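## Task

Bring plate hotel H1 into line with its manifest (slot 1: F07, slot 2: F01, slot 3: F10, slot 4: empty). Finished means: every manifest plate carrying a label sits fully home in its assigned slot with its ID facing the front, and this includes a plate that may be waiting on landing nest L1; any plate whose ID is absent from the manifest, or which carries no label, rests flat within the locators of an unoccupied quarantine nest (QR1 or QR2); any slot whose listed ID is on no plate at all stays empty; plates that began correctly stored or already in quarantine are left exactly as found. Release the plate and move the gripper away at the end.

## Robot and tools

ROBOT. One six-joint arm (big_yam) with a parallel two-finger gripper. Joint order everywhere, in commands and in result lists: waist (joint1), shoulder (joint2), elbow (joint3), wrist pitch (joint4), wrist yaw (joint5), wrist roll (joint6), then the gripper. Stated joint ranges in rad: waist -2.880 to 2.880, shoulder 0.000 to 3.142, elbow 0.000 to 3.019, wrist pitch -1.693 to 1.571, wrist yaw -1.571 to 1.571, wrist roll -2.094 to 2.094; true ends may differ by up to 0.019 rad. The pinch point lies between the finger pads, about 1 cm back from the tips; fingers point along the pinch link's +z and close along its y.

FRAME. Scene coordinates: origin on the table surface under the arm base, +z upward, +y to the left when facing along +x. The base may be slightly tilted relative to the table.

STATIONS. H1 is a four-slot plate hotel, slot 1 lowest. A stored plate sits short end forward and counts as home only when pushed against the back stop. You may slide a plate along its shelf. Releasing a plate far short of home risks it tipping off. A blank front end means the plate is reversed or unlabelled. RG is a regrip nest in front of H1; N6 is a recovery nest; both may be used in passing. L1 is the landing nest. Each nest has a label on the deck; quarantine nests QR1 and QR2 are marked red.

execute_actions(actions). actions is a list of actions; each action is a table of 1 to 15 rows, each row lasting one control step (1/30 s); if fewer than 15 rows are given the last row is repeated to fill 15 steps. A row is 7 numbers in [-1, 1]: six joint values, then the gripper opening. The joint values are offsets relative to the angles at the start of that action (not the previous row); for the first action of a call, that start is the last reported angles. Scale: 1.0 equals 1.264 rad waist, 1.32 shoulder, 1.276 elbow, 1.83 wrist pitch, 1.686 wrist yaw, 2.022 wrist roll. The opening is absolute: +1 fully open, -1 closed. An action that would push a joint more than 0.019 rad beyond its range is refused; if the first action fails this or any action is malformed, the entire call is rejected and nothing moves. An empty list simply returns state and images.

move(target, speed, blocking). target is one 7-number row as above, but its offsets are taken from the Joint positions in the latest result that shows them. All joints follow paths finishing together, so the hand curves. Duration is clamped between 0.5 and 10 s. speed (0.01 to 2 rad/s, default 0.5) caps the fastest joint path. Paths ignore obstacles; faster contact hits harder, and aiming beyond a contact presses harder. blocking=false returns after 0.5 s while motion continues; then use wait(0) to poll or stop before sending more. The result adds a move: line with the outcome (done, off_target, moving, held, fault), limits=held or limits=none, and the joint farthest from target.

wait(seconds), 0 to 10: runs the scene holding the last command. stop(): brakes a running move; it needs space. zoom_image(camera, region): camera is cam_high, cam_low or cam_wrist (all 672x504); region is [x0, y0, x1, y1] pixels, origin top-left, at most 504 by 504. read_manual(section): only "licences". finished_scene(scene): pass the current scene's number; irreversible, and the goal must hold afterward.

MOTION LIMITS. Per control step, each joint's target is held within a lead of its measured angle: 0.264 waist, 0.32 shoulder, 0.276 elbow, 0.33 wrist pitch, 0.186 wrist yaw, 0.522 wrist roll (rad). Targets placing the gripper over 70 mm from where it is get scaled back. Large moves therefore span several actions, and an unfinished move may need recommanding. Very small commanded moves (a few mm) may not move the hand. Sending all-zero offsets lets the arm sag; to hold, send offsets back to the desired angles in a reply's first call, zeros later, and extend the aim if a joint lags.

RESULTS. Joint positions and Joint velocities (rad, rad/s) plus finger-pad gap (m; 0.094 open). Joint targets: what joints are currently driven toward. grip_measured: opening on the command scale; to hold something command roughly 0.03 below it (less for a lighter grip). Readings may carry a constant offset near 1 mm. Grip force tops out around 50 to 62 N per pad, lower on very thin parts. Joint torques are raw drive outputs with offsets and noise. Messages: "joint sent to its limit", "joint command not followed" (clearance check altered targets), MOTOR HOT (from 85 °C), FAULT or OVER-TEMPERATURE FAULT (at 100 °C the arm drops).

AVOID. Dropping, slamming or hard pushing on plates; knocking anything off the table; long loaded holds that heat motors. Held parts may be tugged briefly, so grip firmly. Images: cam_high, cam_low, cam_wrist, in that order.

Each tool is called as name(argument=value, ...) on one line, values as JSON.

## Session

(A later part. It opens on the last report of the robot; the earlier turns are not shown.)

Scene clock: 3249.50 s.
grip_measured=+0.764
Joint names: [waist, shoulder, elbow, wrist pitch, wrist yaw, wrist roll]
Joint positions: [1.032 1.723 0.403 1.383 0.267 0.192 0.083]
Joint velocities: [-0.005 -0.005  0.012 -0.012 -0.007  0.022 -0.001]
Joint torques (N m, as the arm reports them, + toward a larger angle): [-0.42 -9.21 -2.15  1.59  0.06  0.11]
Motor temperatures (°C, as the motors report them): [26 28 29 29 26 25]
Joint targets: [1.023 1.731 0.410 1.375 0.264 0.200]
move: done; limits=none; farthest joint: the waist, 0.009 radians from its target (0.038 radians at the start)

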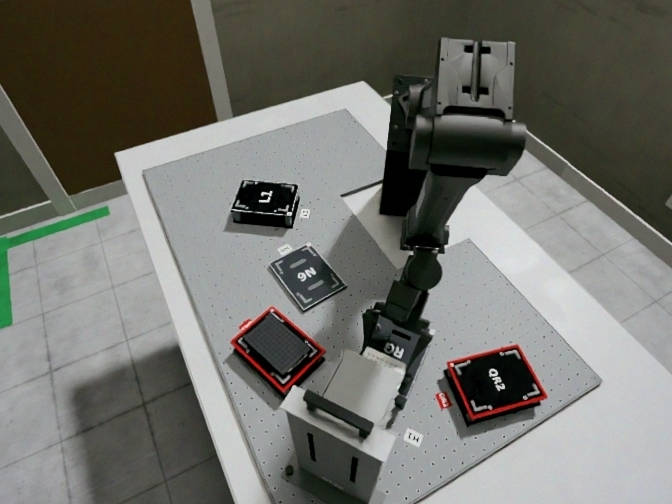

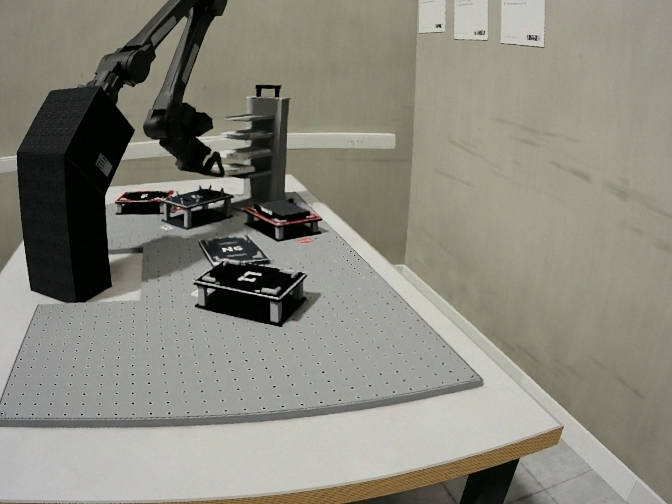

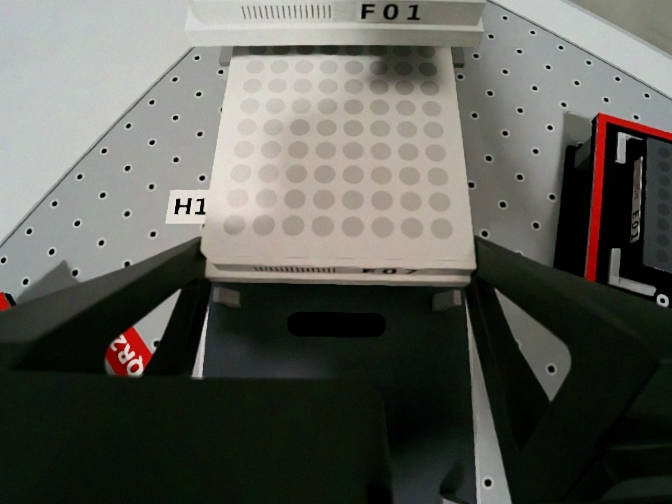

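execute_actions(actions=[[[-0.00739,0.0,0.00625,-0.00475,-0.00195,-0.0001,0.725],[-0.00816,0.0,0.00845,-0.00584,-0.00243,-0.0003,0.725],[-0.00942,0.0,0.01203,-0.00761,-0.00322,-0.0007,0.725],[-0.01111,0.0,0.01686,-0.01000,-0.00428,-0.0011,0.725],[-0.01317,0.0,0.02271,-0.01290,-0.00558,-0.0017,0.725],[-0.01547,0.0,0.02926,-0.01613,-0.00702,-0.0024,0.725],[-0.01797,0.0,0.03635,-0.01965,-0.00858,-0.0031,0.725],[-0.02048,0.0,0.04352,-0.02319,-0.01016,-0.0038,0.725],[-0.02298,0.0,0.05061,-0.02671,-0.01172,-0.0045,0.725],[-0.02528,0.0,0.05716,-0.02995,-0.01317,-0.0052,0.725],[-0.02734,0.0,0.06301,-0.03284,-0.01446,-0.0058,0.725],[-0.02903,0.0,0.06784,-0.03523,-0.01552,-0.0062,0.725],[-0.03029,0.0,0.07142,-0.03700,-0.01631,-0.0066,0.725],[-0.03106,0.0,0.07362,-0.03809,-0.01679,-0.0068,0.725],[-0.03133,0.0,0.07438,-0.03847,-0.01696,-0.0069,0.725]]])

wait(seconds=0.5)

Scene clock: 3316.90 s.
grip_measured=+0.764
Joint names: [waist, shoulder, elbow, wrist pitch, wrist yaw, wrist roll]
Joint positions: [1.002 1.723 0.49  1.325 0.241 0.189 0.083]
Joint velocities: [-0.044  0.015  0.115 -0.061  0.007  0.022 -0.   ]
Joint torques (N m, as the arm reports them, + toward a larger angle): [ -0.53 -10.16  -1.73   1.53   0.07  -0.05]
Motor temperatures (°C, as the motors report them): [26 28 29 28 26 25]
Joint targets: [0.992 1.723 0.498 1.312 0.238 0.179]

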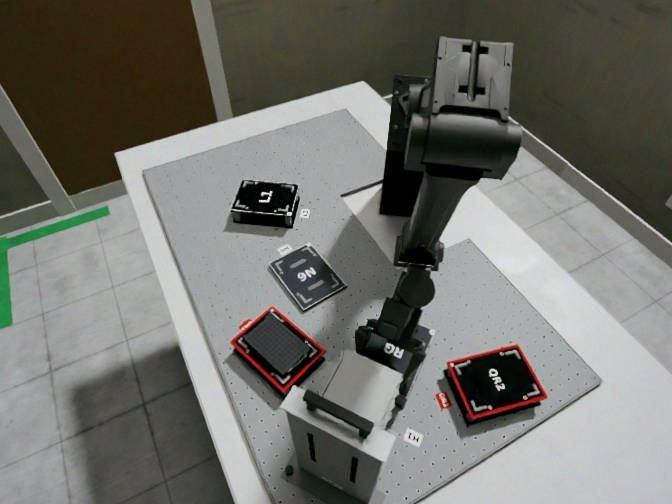

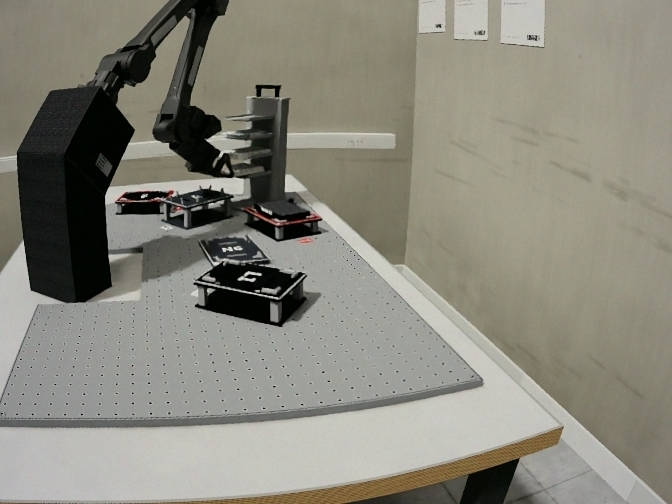

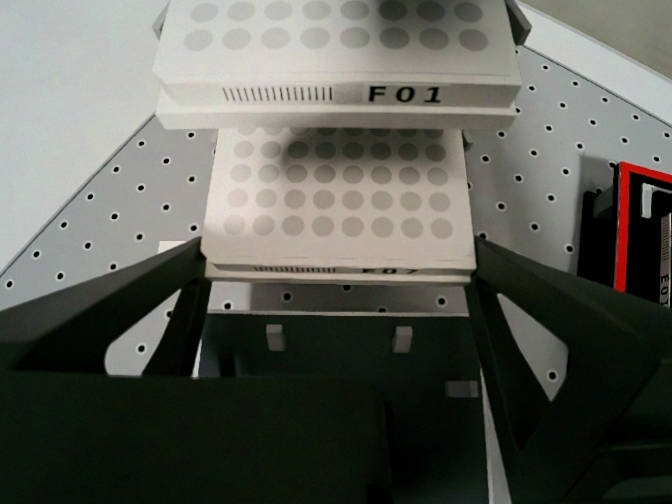

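Scene clock: 3317.40 s.
grip_measured=+0.764
Joint names: [waist, shoulder, elbow, wrist pitch, wrist yaw, wrist roll]
Joint positions: [1.001 1.723 0.494 1.32  0.241 0.187 0.083]
Joint velocities: [ 0.005 -0.005  0.022  0.002 -0.022 -0.022  0.   ]
Joint torques (N m, as the arm reports them, + toward a larger angle): [ -0.68 -10.56  -1.59   1.57   0.08  -0.03]
Motor temperatures (°C, as the motors report them): [26 28 29 28 26 25]
Joint targets: [0.992 1.723 0.499 1.312 0.238 0.178]
wait: 0.50 s; at rest by 0.27 s

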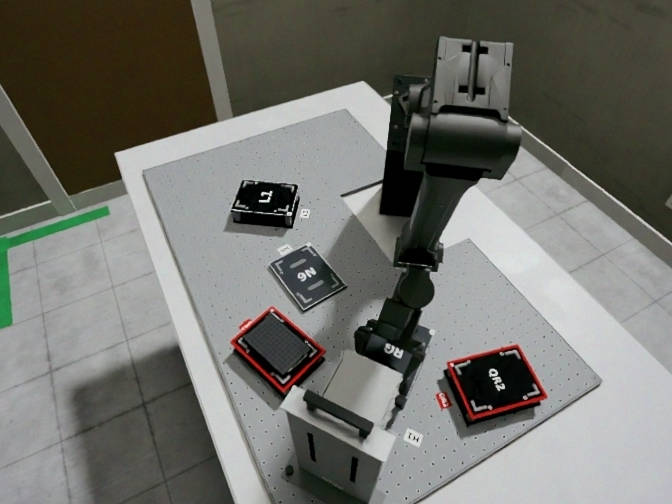

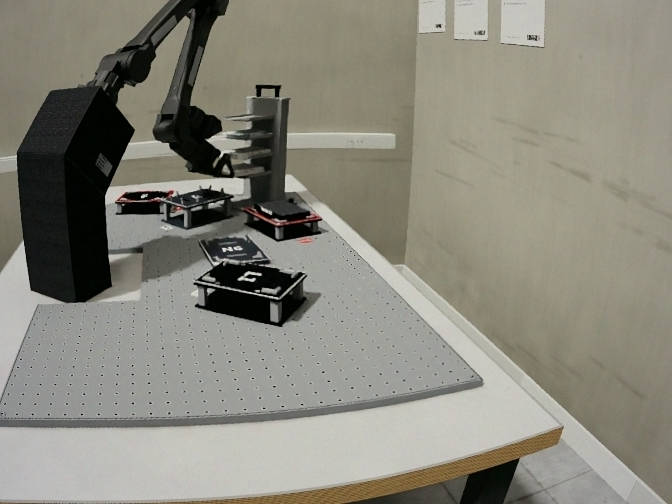

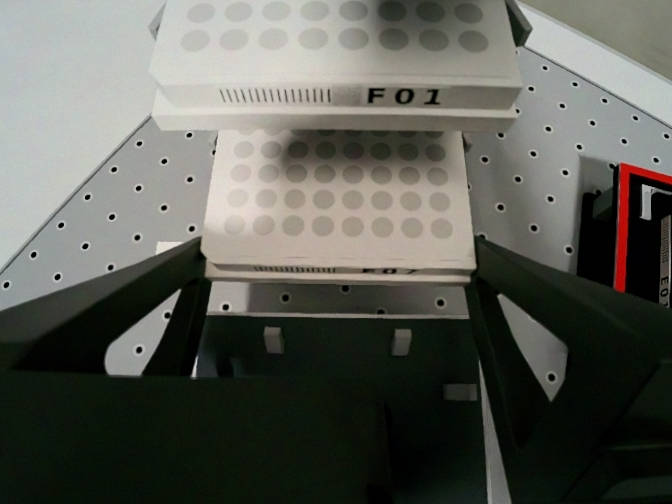

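zoom_image(camera="cam_wrist", region=[130, 0, 550, 290])

Region (130, 0, 550, 290) of cam_wrist's 672x504 image, scaled by 1.200, with more detail than that image has; it fills the top 348 rows of this view, and the rest is white.

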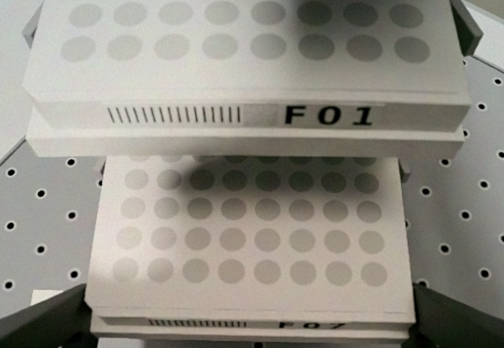

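zoom_image(camera="cam_wrist", region=[190, 110, 490, 170])

Region (190, 110, 490, 170) of cam_wrist's 672x504 image, scaled by 1.680, with more detail than that image has; it fills the top 101 rows of this view, and the rest is white.

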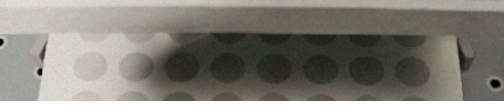

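execute_actions(actions=[[[-0.00719,0.0,0.00415,-0.00456,-0.00183,-0.0045,0.725],[-0.00738,0.0,0.00482,-0.00511,-0.00198,-0.0046,0.725],[-0.00769,0.0,0.00590,-0.00600,-0.00223,-0.0047,0.725],[-0.00811,0.0,0.00736,-0.00720,-0.00256,-0.0049,0.725],[-0.00862,0.0,0.00913,-0.00866,-0.00297,-0.0051,0.725],[-0.00919,0.0,0.01111,-0.01029,-0.00342,-0.0053,0.725],[-0.00981,0.0,0.01326,-0.01206,-0.00390,-0.0056,0.725],[-0.01044,0.0,0.01543,-0.01384,-0.00440,-0.0058,0.725],[-0.01106,0.0,0.01758,-0.01561,-0.00488,-0.0061,0.725],[-0.01163,0.0,0.01956,-0.01724,-0.00534,-0.0063,0.725],[-0.01214,0.0,0.02133,-0.01870,-0.00574,-0.0065,0.725],[-0.01256,0.0,0.02279,-0.01990,-0.00607,-0.0067,0.725],[-0.01287,0.0,0.02387,-0.02079,-0.00632,-0.0068,0.725],[-0.01306,0.0,0.02454,-0.02134,-0.00647,-0.0069,0.725],[-0.01313,0.0,0.02477,-0.02153,-0.00652,-0.0069,0.725]]])

wait(seconds=0.5)

Scene clock: 3391.07 s.
grip_measured=+0.764
Joint names: [waist, shoulder, elbow, wrist pitch, wrist yaw, wrist roll]
Joint positions: [0.994 1.723 0.517 1.291 0.232 0.182 0.083]
Joint velocities: [-0.015 -0.005  0.042 -0.046  0.022  0.022  0.001]
Joint torques (N m, as the arm reports them, + toward a larger angle): [ -0.64 -11.13  -1.29   1.71   0.04   0.  ]
Motor temperatures (°C, as the motors report them): [26 28 29 28 26 25]
Joint targets: [0.984 1.723 0.525 1.281 0.229 0.173]

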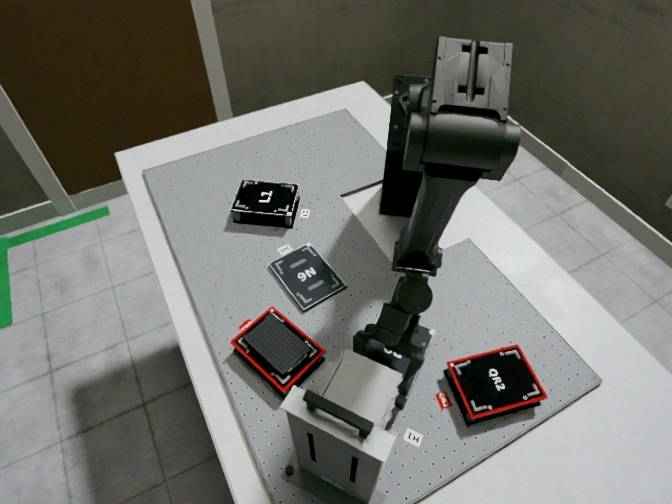

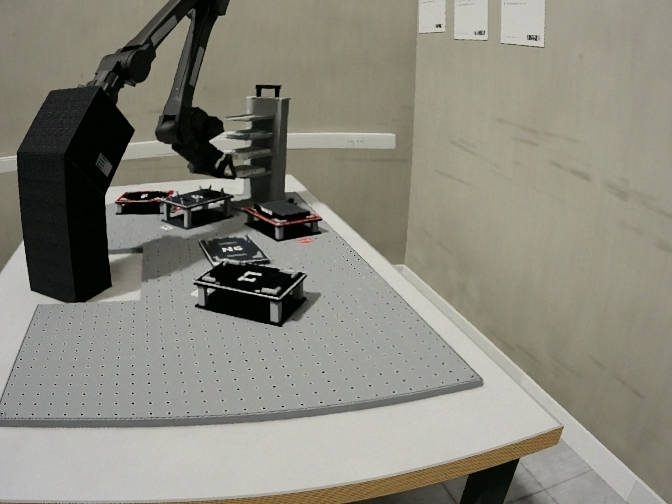

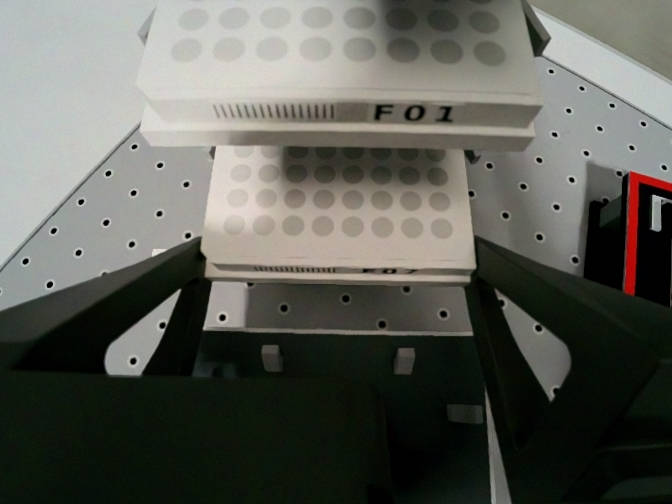

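Scene clock: 3391.57 s.
grip_measured=+0.764
Joint names: [waist, shoulder, elbow, wrist pitch, wrist yaw, wrist roll]
Joint positions: [0.994 1.723 0.518 1.289 0.232 0.181 0.083]
Joint velocities: [-0.005  0.005 -0.002  0.012  0.022 -0.007 -0.001]
Joint torques (N m, as the arm reports them, + toward a larger angle): [ -0.46 -10.46  -1.16   1.65   0.08  -0.06]
Motor temperatures (°C, as the motors report them): [26 28 29 28 26 25]
Joint targets: [0.984 1.723 0.525 1.281 0.230 0.173]
wait: 0.50 s; at rest by 0.20 s

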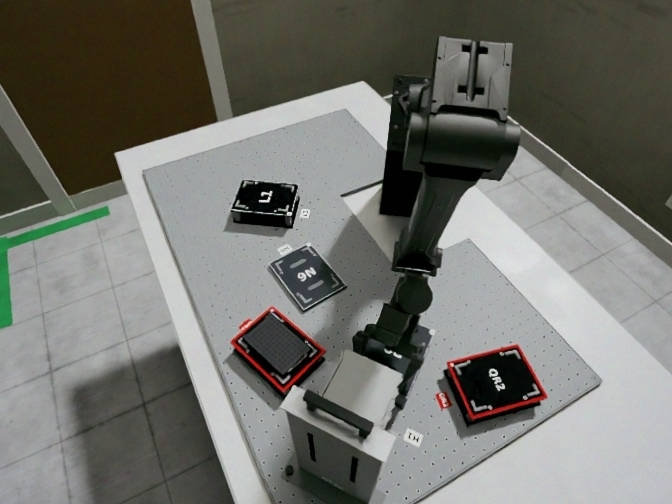

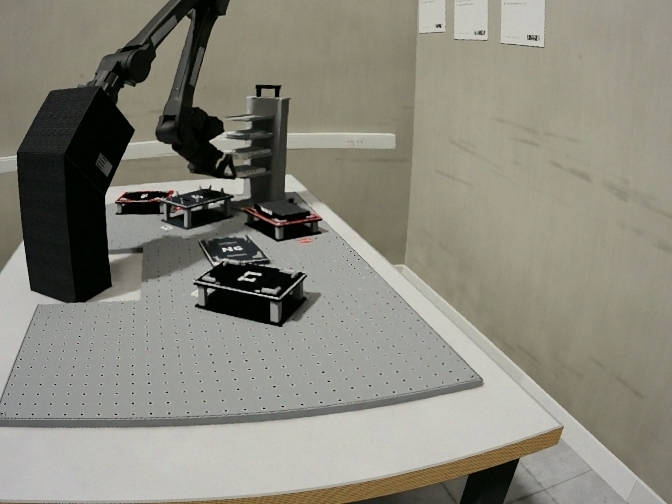

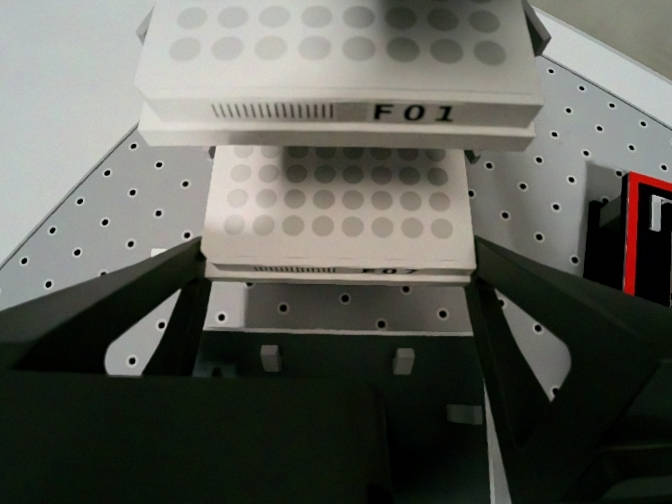

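zoom_image(camera="cam_wrist", region=[120, 0, 560, 290])

Region (120, 0, 560, 290) of cam_wrist's 672x504 image, scaled by 1.145, with more detail than that image has; it fills the top 332 rows of this view, and the rest is white.

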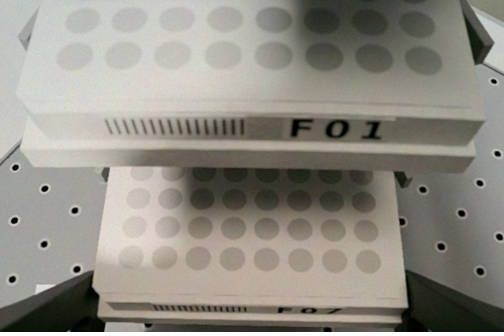

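execute_actions(actions=[[[-0.00803,-0.01070,0.00581,-0.00464,-0.00127,-0.001,0.725],[-0.00838,-0.01096,0.00673,-0.00544,-0.00151,-0.001,0.725],[-0.00896,-0.01139,0.00824,-0.00674,-0.00189,-0.001,0.725],[-0.00973,-0.01196,0.01026,-0.00848,-0.00240,-0.001,0.725],[-0.01066,-0.01266,0.01272,-0.01060,-0.00303,-0.001,0.725],[-0.01171,-0.01343,0.01547,-0.01297,-0.00373,-0.001,0.725],[-0.01284,-0.01427,0.01845,-0.01553,-0.00448,-0.001,0.725],[-0.01398,-0.01513,0.02145,-0.01813,-0.00525,-0.001,0.725],[-0.01512,-0.01597,0.02443,-0.02069,-0.00600,-0.001,0.725],[-0.01616,-0.01675,0.02718,-0.02306,-0.00670,-0.001,0.725],[-0.01710,-0.01744,0.02964,-0.02518,-0.00733,-0.001,0.725],[-0.01787,-0.01801,0.03166,-0.02692,-0.00784,-0.001,0.725],[-0.01844,-0.01844,0.03317,-0.02822,-0.00822,-0.001,0.725],[-0.01879,-0.01870,0.03409,-0.02902,-0.00846,-0.001,0.725],[-0.01891,-0.01879,0.03441,-0.02929,-0.00854,-0.001,0.725]]])

wait(seconds=0.5)

Scene clock: 3464.93 s.
grip_measured=+0.764
Joint names: [waist, shoulder, elbow, wrist pitch, wrist yaw, wrist roll]
Joint positions: [0.98  1.715 0.554 1.247 0.22  0.181 0.083]
Joint velocities: [-0.024 -0.044  0.046 -0.037 -0.051 -0.037 -0.001]
Joint torques (N m, as the arm reports them, + toward a larger angle): [ -0.66 -11.98  -0.99   1.46   0.09   0.03]
Motor temperatures (°C, as the motors report them): [26 28 29 28 26 25]
Joint targets: [0.970 1.698 0.562 1.235 0.217 0.179]

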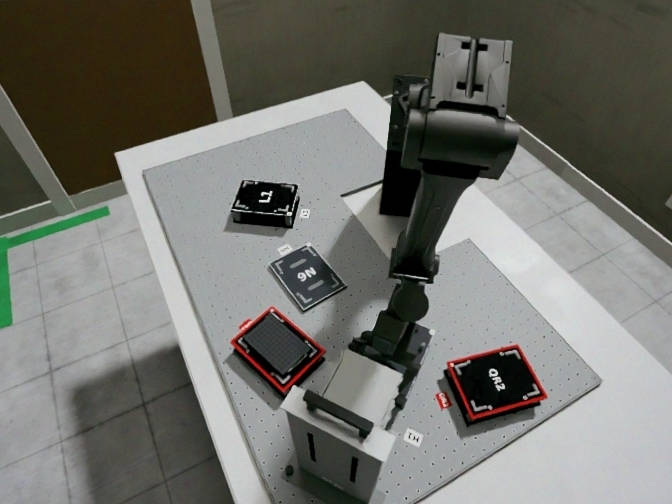

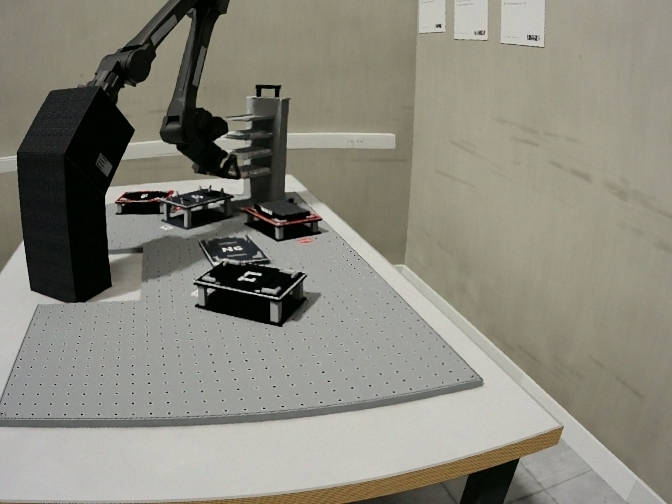

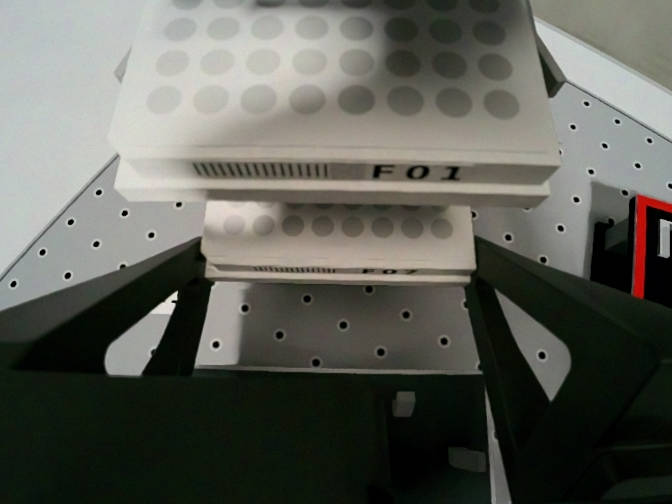

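Scene clock: 3465.43 s.
grip_measured=+0.764
Joint names: [waist, shoulder, elbow, wrist pitch, wrist yaw, wrist roll]
Joint positions: [0.98  1.714 0.556 1.244 0.22  0.181 0.083]
Joint velocities: [-0.005 -0.005 -0.012 -0.002 -0.022  0.022  0.   ]
Joint torques (N m, as the arm reports them, + toward a larger angle): [ -0.9  -12.16  -0.87   1.59   0.06   0.  ]
Motor temperatures (°C, as the motors report them): [26 28 29 28 26 25]
Joint targets: [0.970 1.698 0.562 1.235 0.217 0.179]
wait: 0.50 s; at rest by 0.23 s

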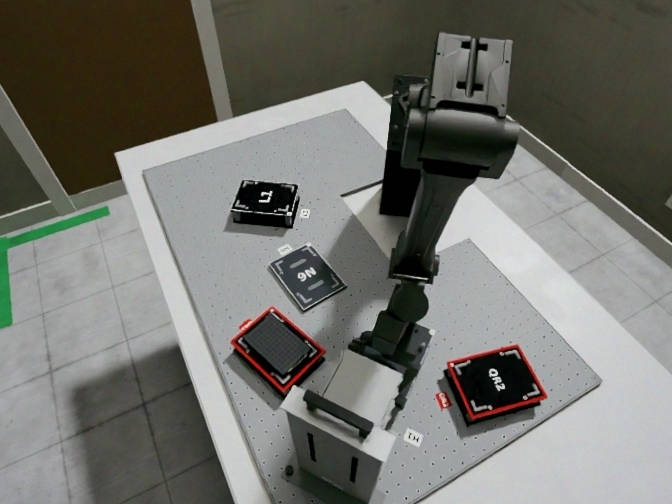

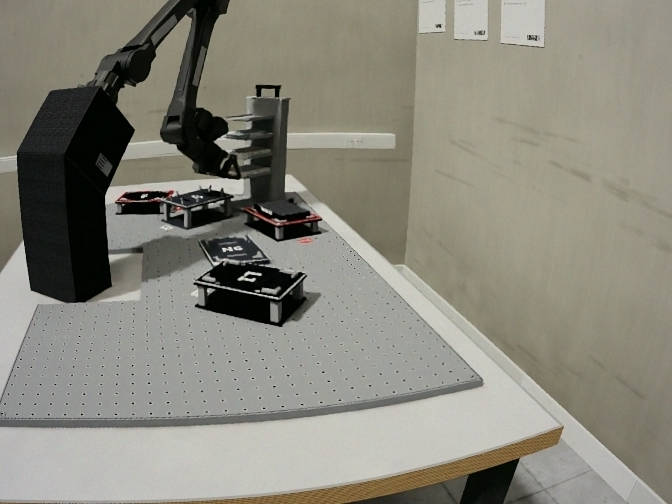

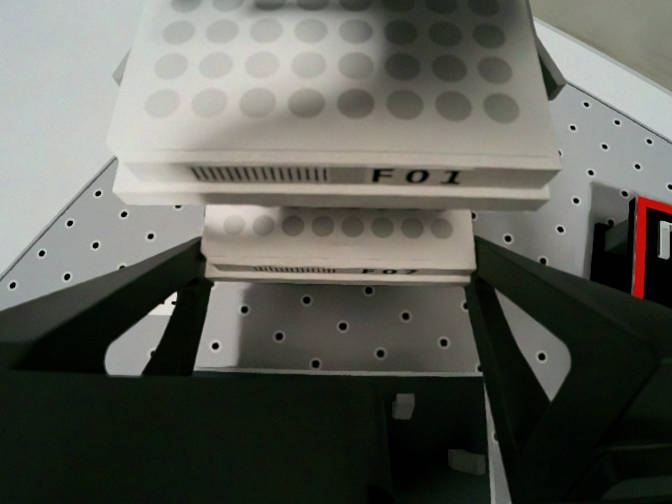

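zoom_image(camera="cam_wrist", region=[100, 40, 580, 290])

Region (100, 40, 580, 290) of cam_wrist's 672x504 image, scaled by 1.050, with more detail than that image has; it fills the top 262 rows of this view, and the rest is white.

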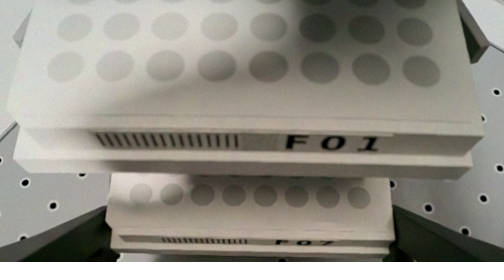

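execute_actions(actions=[[[-0.00793,-0.0085,0.00478,-0.00496,-0.00182,-0.001,0.725],[-0.00800,-0.0085,0.00502,-0.00512,-0.00187,-0.001,0.725],[-0.00813,-0.0085,0.00541,-0.00539,-0.00196,-0.001,0.725],[-0.00830,-0.0085,0.00593,-0.00575,-0.00207,-0.001,0.725],[-0.00850,-0.0085,0.00656,-0.00619,-0.00221,-0.001,0.725],[-0.00873,-0.0085,0.00727,-0.00668,-0.00237,-0.001,0.725],[-0.00898,-0.0085,0.00804,-0.00721,-0.00253,-0.001,0.725],[-0.00922,-0.0085,0.00881,-0.00774,-0.00271,-0.001,0.725],[-0.00947,-0.0085,0.00958,-0.00827,-0.00287,-0.001,0.725],[-0.00970,-0.0085,0.01029,-0.00876,-0.00303,-0.001,0.725],[-0.00990,-0.0085,0.01092,-0.00920,-0.00317,-0.001,0.725],[-0.01007,-0.0085,0.01144,-0.00956,-0.00328,-0.001,0.725],[-0.01020,-0.0085,0.01183,-0.00983,-0.00337,-0.001,0.725],[-0.01027,-0.0085,0.01207,-0.00999,-0.00342,-0.001,0.725],[-0.01030,-0.0085,0.01215,-0.01005,-0.00344,-0.001,0.725]]])

wait(seconds=0.5)

Scene clock: 3508.30 s.
grip_measured=+0.764
Joint names: [waist, shoulder, elbow, wrist pitch, wrist yaw, wrist roll]
Joint positions: [0.977 1.714 0.563 1.235 0.217 0.181 0.083]
Joint velocities: [-0.015 -0.024  0.002  0.007  0.066  0.007  0.001]
Joint torques (N m, as the arm reports them, + toward a larger angle): [ -0.63 -11.9   -0.64   1.67   0.08   0.02]
Motor temperatures (°C, as the motors report them): [26 29 29 28 26 25]
Joint targets: [0.966 1.703 0.571 1.225 0.214 0.179]

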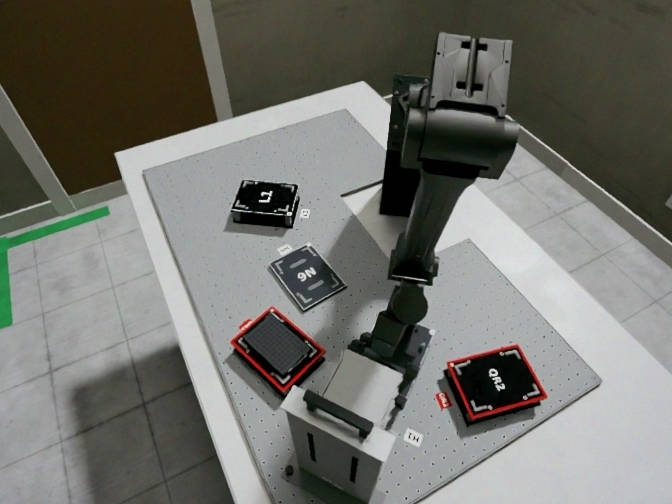

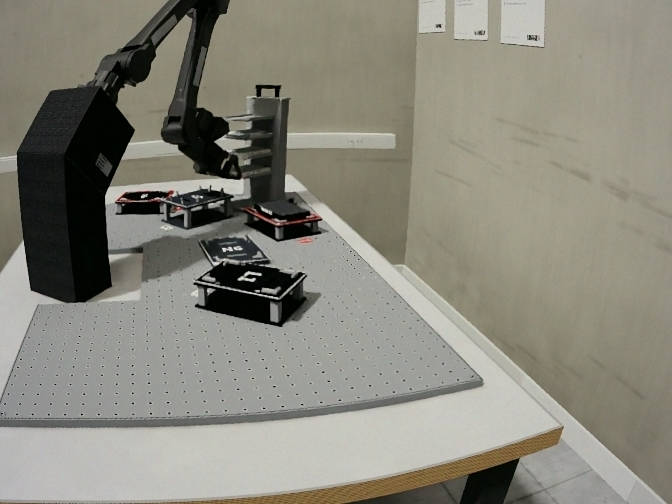

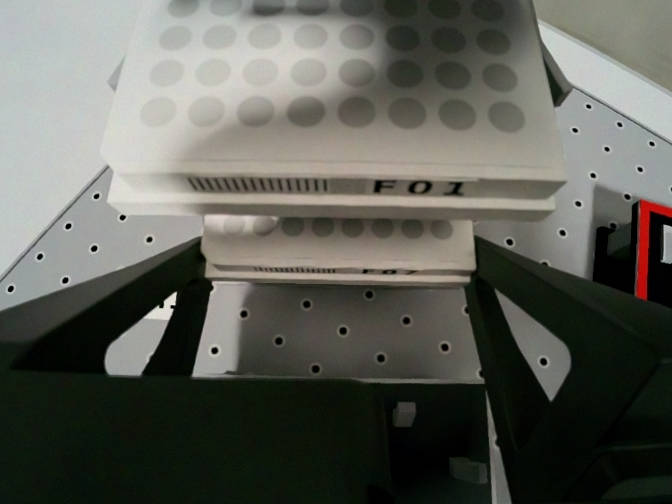

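Scene clock: 3508.80 s.
grip_measured=+0.764
Joint names: [waist, shoulder, elbow, wrist pitch, wrist yaw, wrist roll]
Joint positions: [0.977 1.714 0.564 1.235 0.216 0.181 0.083]
Joint velocities: [-0.015 -0.015  0.007  0.002 -0.007  0.037 -0.001]
Joint torques (N m, as the arm reports them, + toward a larger angle): [ -0.74 -12.23  -0.71   1.56   0.07   0.02]
Motor temperatures (°C, as the motors report them): [26 29 29 28 26 25]
Joint targets: [0.966 1.703 0.571 1.225 0.214 0.179]
wait: 0.50 s; at rest by 0.17 s

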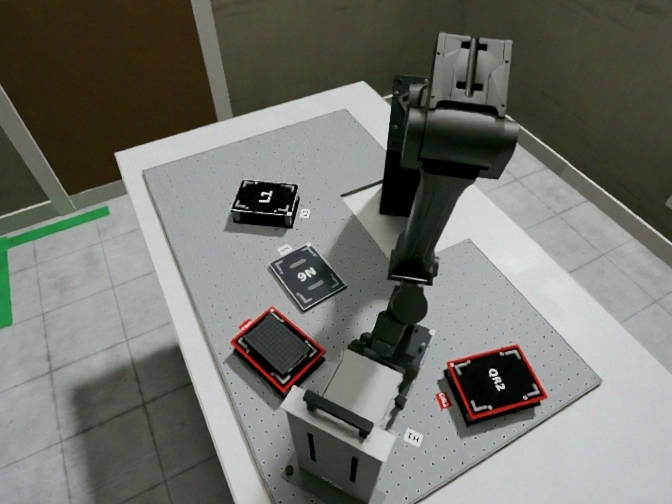

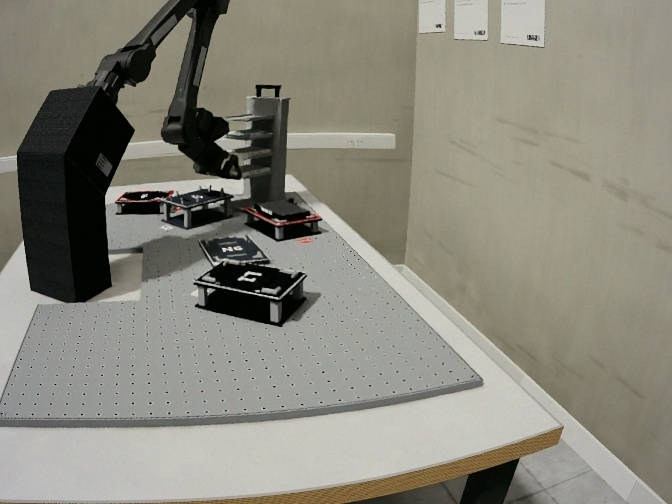

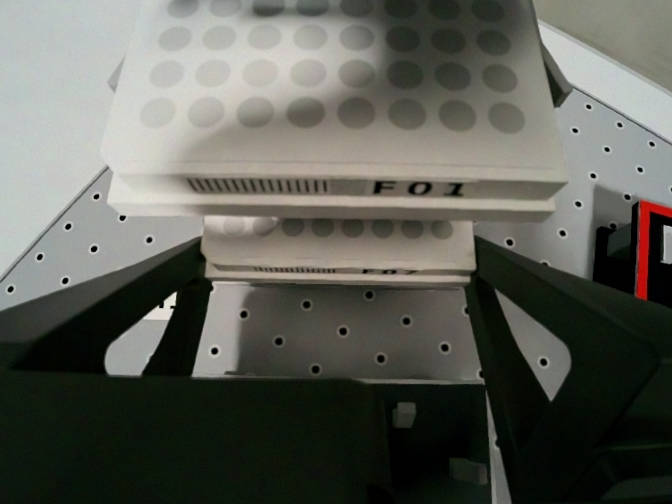

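zoom_image(camera="cam_wrist", region=[230, 80, 440, 290])

Region (230, 80, 440, 290) of cam_wrist's 672x504 image, scaled by 2.400, with more detail than that image has.

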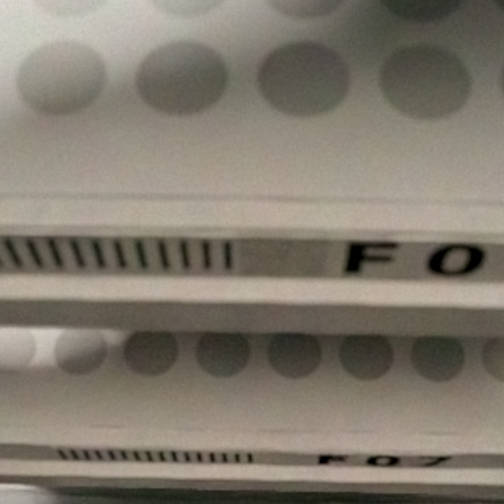

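execute_actions(actions=[[[-0.0087,-0.0085,0.0056,-0.0050,-0.0012,-0.001,0.725],[-0.0088,-0.0085,0.0059,-0.0050,-0.0012,-0.001,0.725],[-0.0088,-0.0085,0.0062,-0.0050,-0.0012,-0.001,0.725],[-0.0089,-0.0085,0.0065,-0.0050,-0.0012,-0.001,0.725],[-0.0090,-0.0085,0.0068,-0.0050,-0.0012,-0.001,0.725],[-0.0091,-0.0085,0.0071,-0.0050,-0.0012,-0.001,0.725],[-0.0091,-0.0085,0.0074,-0.0050,-0.0012,-0.001,0.725],[-0.0092,-0.0085,0.0077,-0.0050,-0.0012,-0.001,0.725],[-0.0093,-0.0085,0.0080,-0.0050,-0.0012,-0.001,0.725],[-0.0094,-0.0085,0.0083,-0.0050,-0.0012,-0.001,0.725],[-0.0095,-0.0085,0.0086,-0.0050,-0.0012,-0.001,0.725]]])

wait(seconds=0.4)

Scene clock: 3536.07 s.
grip_measured=+0.764
Joint names: [waist, shoulder, elbow, wrist pitch, wrist yaw, wrist roll]
Joint positions: [0.976 1.714 0.564 1.235 0.216 0.181 0.083]
Joint velocities: [-0.005 -0.015 -0.007 -0.007  0.037  0.051  0.   ]
Joint torques (N m, as the arm reports them, + toward a larger angle): [ -1.29 -12.23  -0.44   1.57   0.12  -0.01]
Motor temperatures (°C, as the motors report them): [26 29 29 28 26 25]
Joint targets: [0.965 1.703 0.575 1.226 0.214 0.179]

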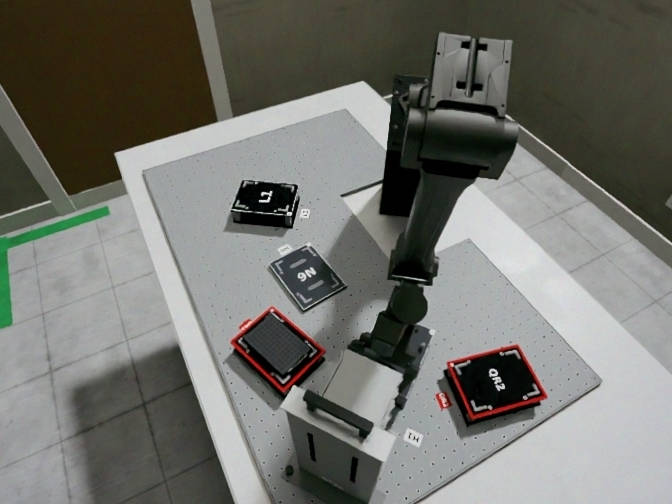

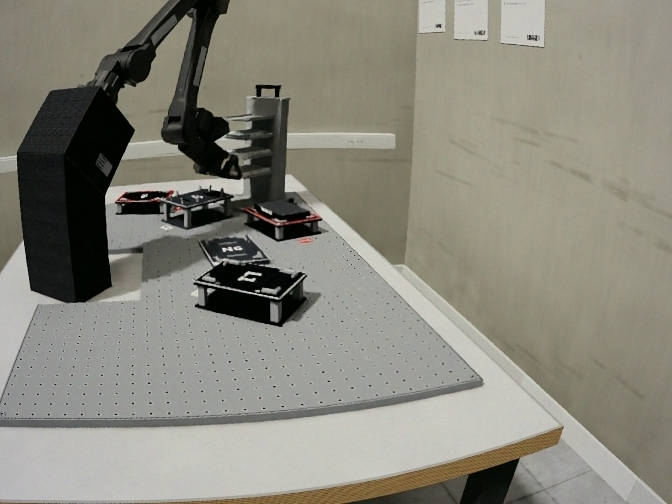

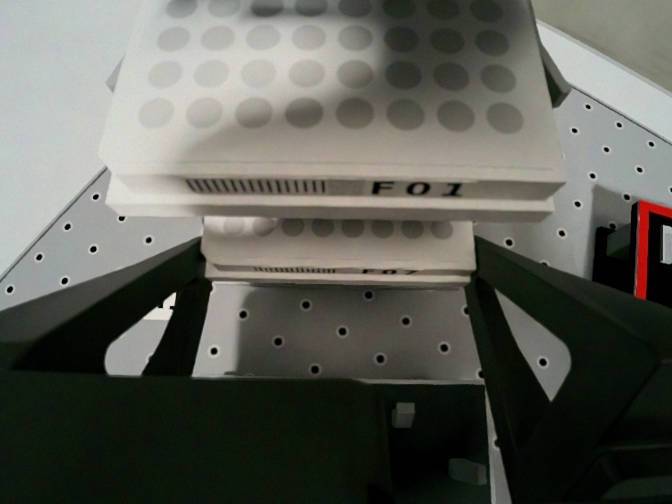

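Scene clock: 3536.47 s.
grip_measured=+0.764
Joint names: [waist, shoulder, elbow, wrist pitch, wrist yaw, wrist roll]
Joint positions: [0.976 1.714 0.564 1.235 0.216 0.181 0.083]
Joint velocities: [-0.005 -0.005  0.012  0.007  0.066 -0.066  0.   ]
Joint torques (N m, as the arm reports them, + toward a larger angle): [ -0.97 -12.07  -0.43   1.62   0.09   0.01]
Motor temperatures (°C, as the motors report them): [26 29 29 28 26 25]
Joint targets: [0.965 1.703 0.575 1.226 0.214 0.179]
wait: 0.40 s; at rest by 0.17 s

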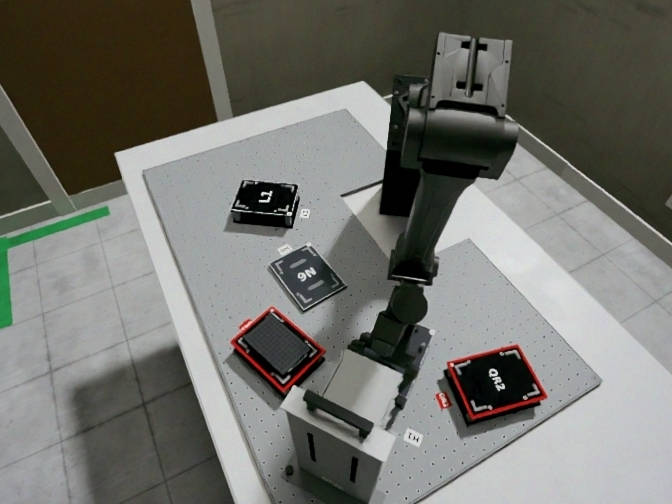

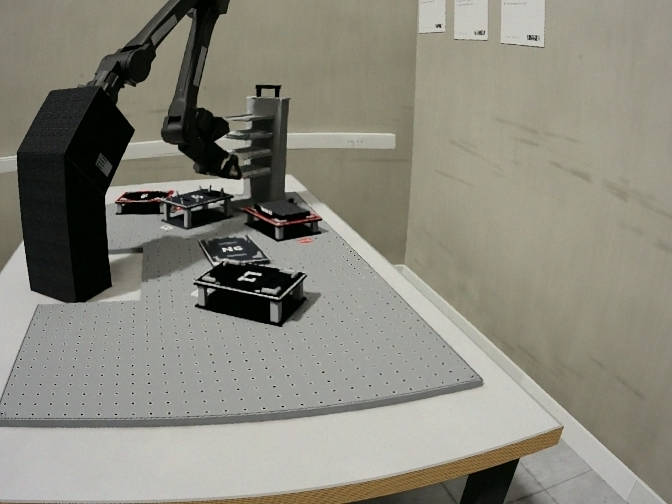

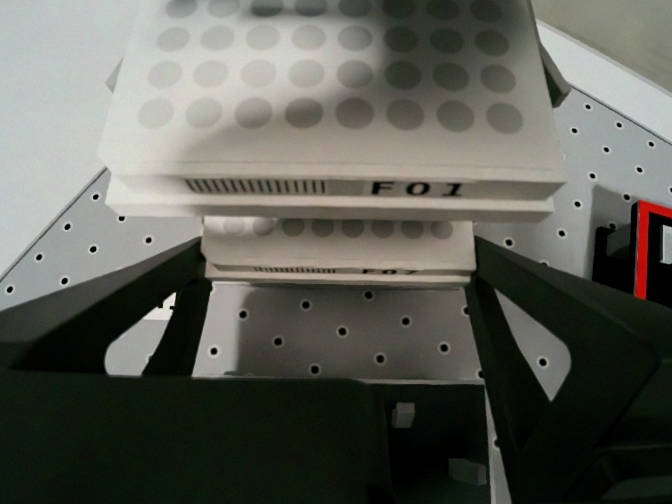

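execute_actions(actions=[[[-0.0070,-0.0085,0.0088,-0.0050,-0.0012,-0.001,0.725],[-0.0070,-0.0085,0.0095,-0.0050,-0.0012,-0.001,0.725],[-0.0070,-0.0085,0.0102,-0.0050,-0.0012,-0.001,0.725],[-0.0070,-0.0085,0.0109,-0.0050,-0.0012,-0.001,0.725],[-0.0070,-0.0085,0.0116,-0.0050,-0.0012,-0.001,0.725],[-0.0070,-0.0085,0.0123,-0.0050,-0.0012,-0.001,0.725],[-0.0070,-0.0085,0.0130,-0.0050,-0.0012,-0.001,0.725],[-0.0070,-0.0085,0.0137,-0.0050,-0.0012,-0.001,0.725],[-0.0070,-0.0085,0.0144,-0.0050,-0.0012,-0.001,0.725],[-0.0070,-0.0085,0.0151,-0.0050,-0.0012,-0.001,0.725],[-0.0070,-0.0085,0.0158,-0.0050,-0.0012,-0.001,0.725],[-0.0070,-0.0085,0.0165,-0.0050,-0.0012,-0.001,0.725]]])

wait(seconds=0.3)

Scene clock: 3547.07 s.
grip_measured=+0.764
Joint names: [waist, shoulder, elbow, wrist pitch, wrist yaw, wrist roll]
Joint positions: [0.976 1.714 0.566 1.234 0.216 0.181 0.083]
Joint velocities: [-0.015 -0.015  0.007 -0.012  0.037 -0.037 -0.001]
Joint torques (N m, as the arm reports them, + toward a larger angle): [ -0.49 -11.67   0.23   1.64   0.09   0.01]
Motor temperatures (°C, as the motors report them): [26 29 29 28 26 25]
Joint targets: [0.967 1.703 0.585 1.225 0.214 0.179]

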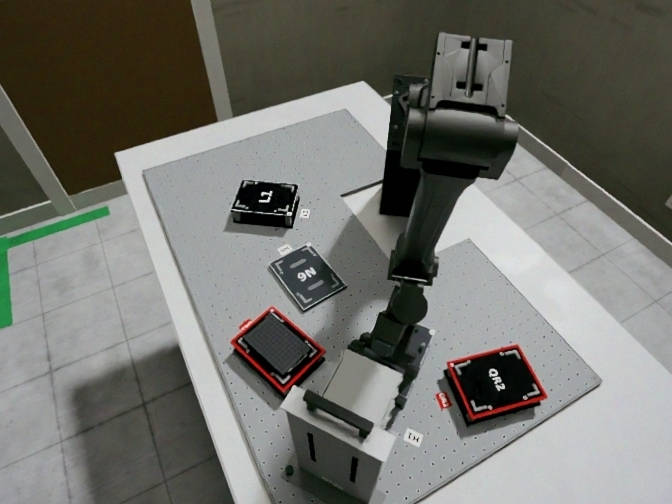

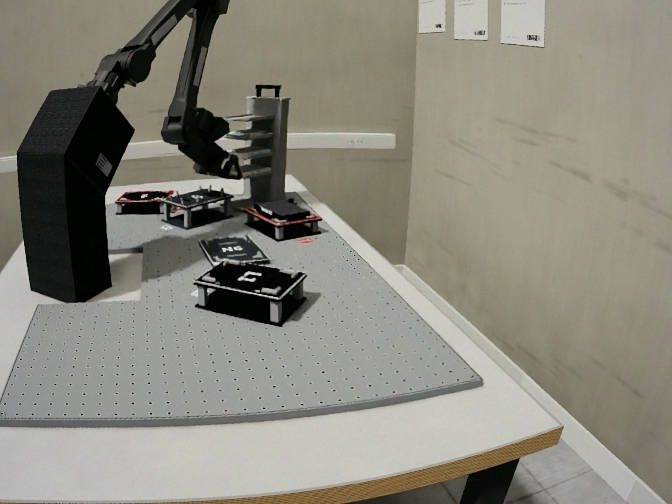

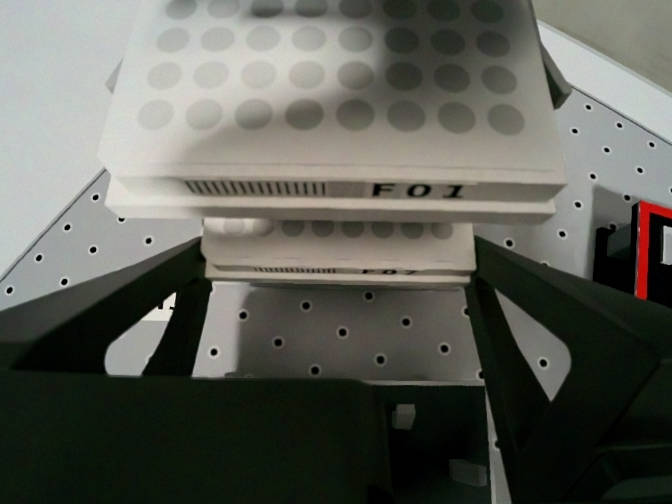

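Scene clock: 3547.37 s.
grip_measured=+0.764
Joint names: [waist, shoulder, elbow, wrist pitch, wrist yaw, wrist roll]
Joint positions: [0.976 1.714 0.566 1.234 0.216 0.181 0.083]
Joint velocities: [-0.005  0.005 -0.022  0.012 -0.037  0.022  0.   ]
Joint torques (N m, as the arm reports them, + toward a larger angle): [ -0.43 -12.05   0.19   1.6    0.1    0.01]
Motor temperatures (°C, as the motors report them): [26 29 29 28 26 25]
Joint targets: [0.967 1.703 0.585 1.225 0.214 0.179]
wait: 0.30 s; at rest by 0.17 s

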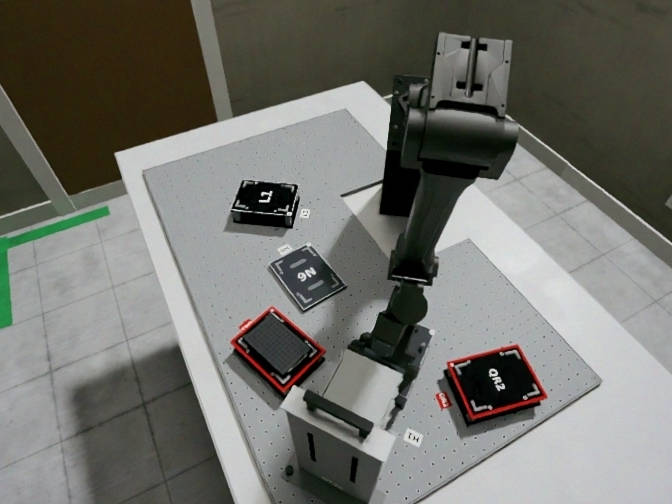

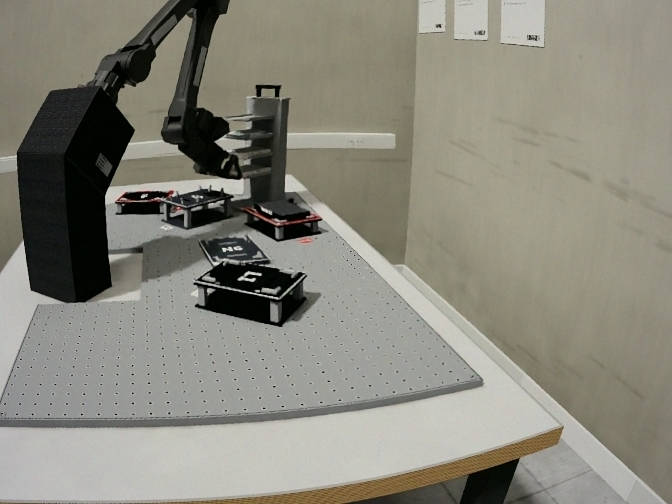

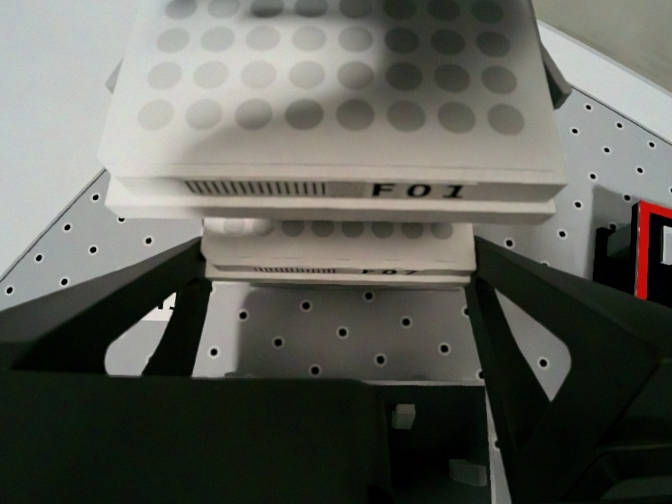

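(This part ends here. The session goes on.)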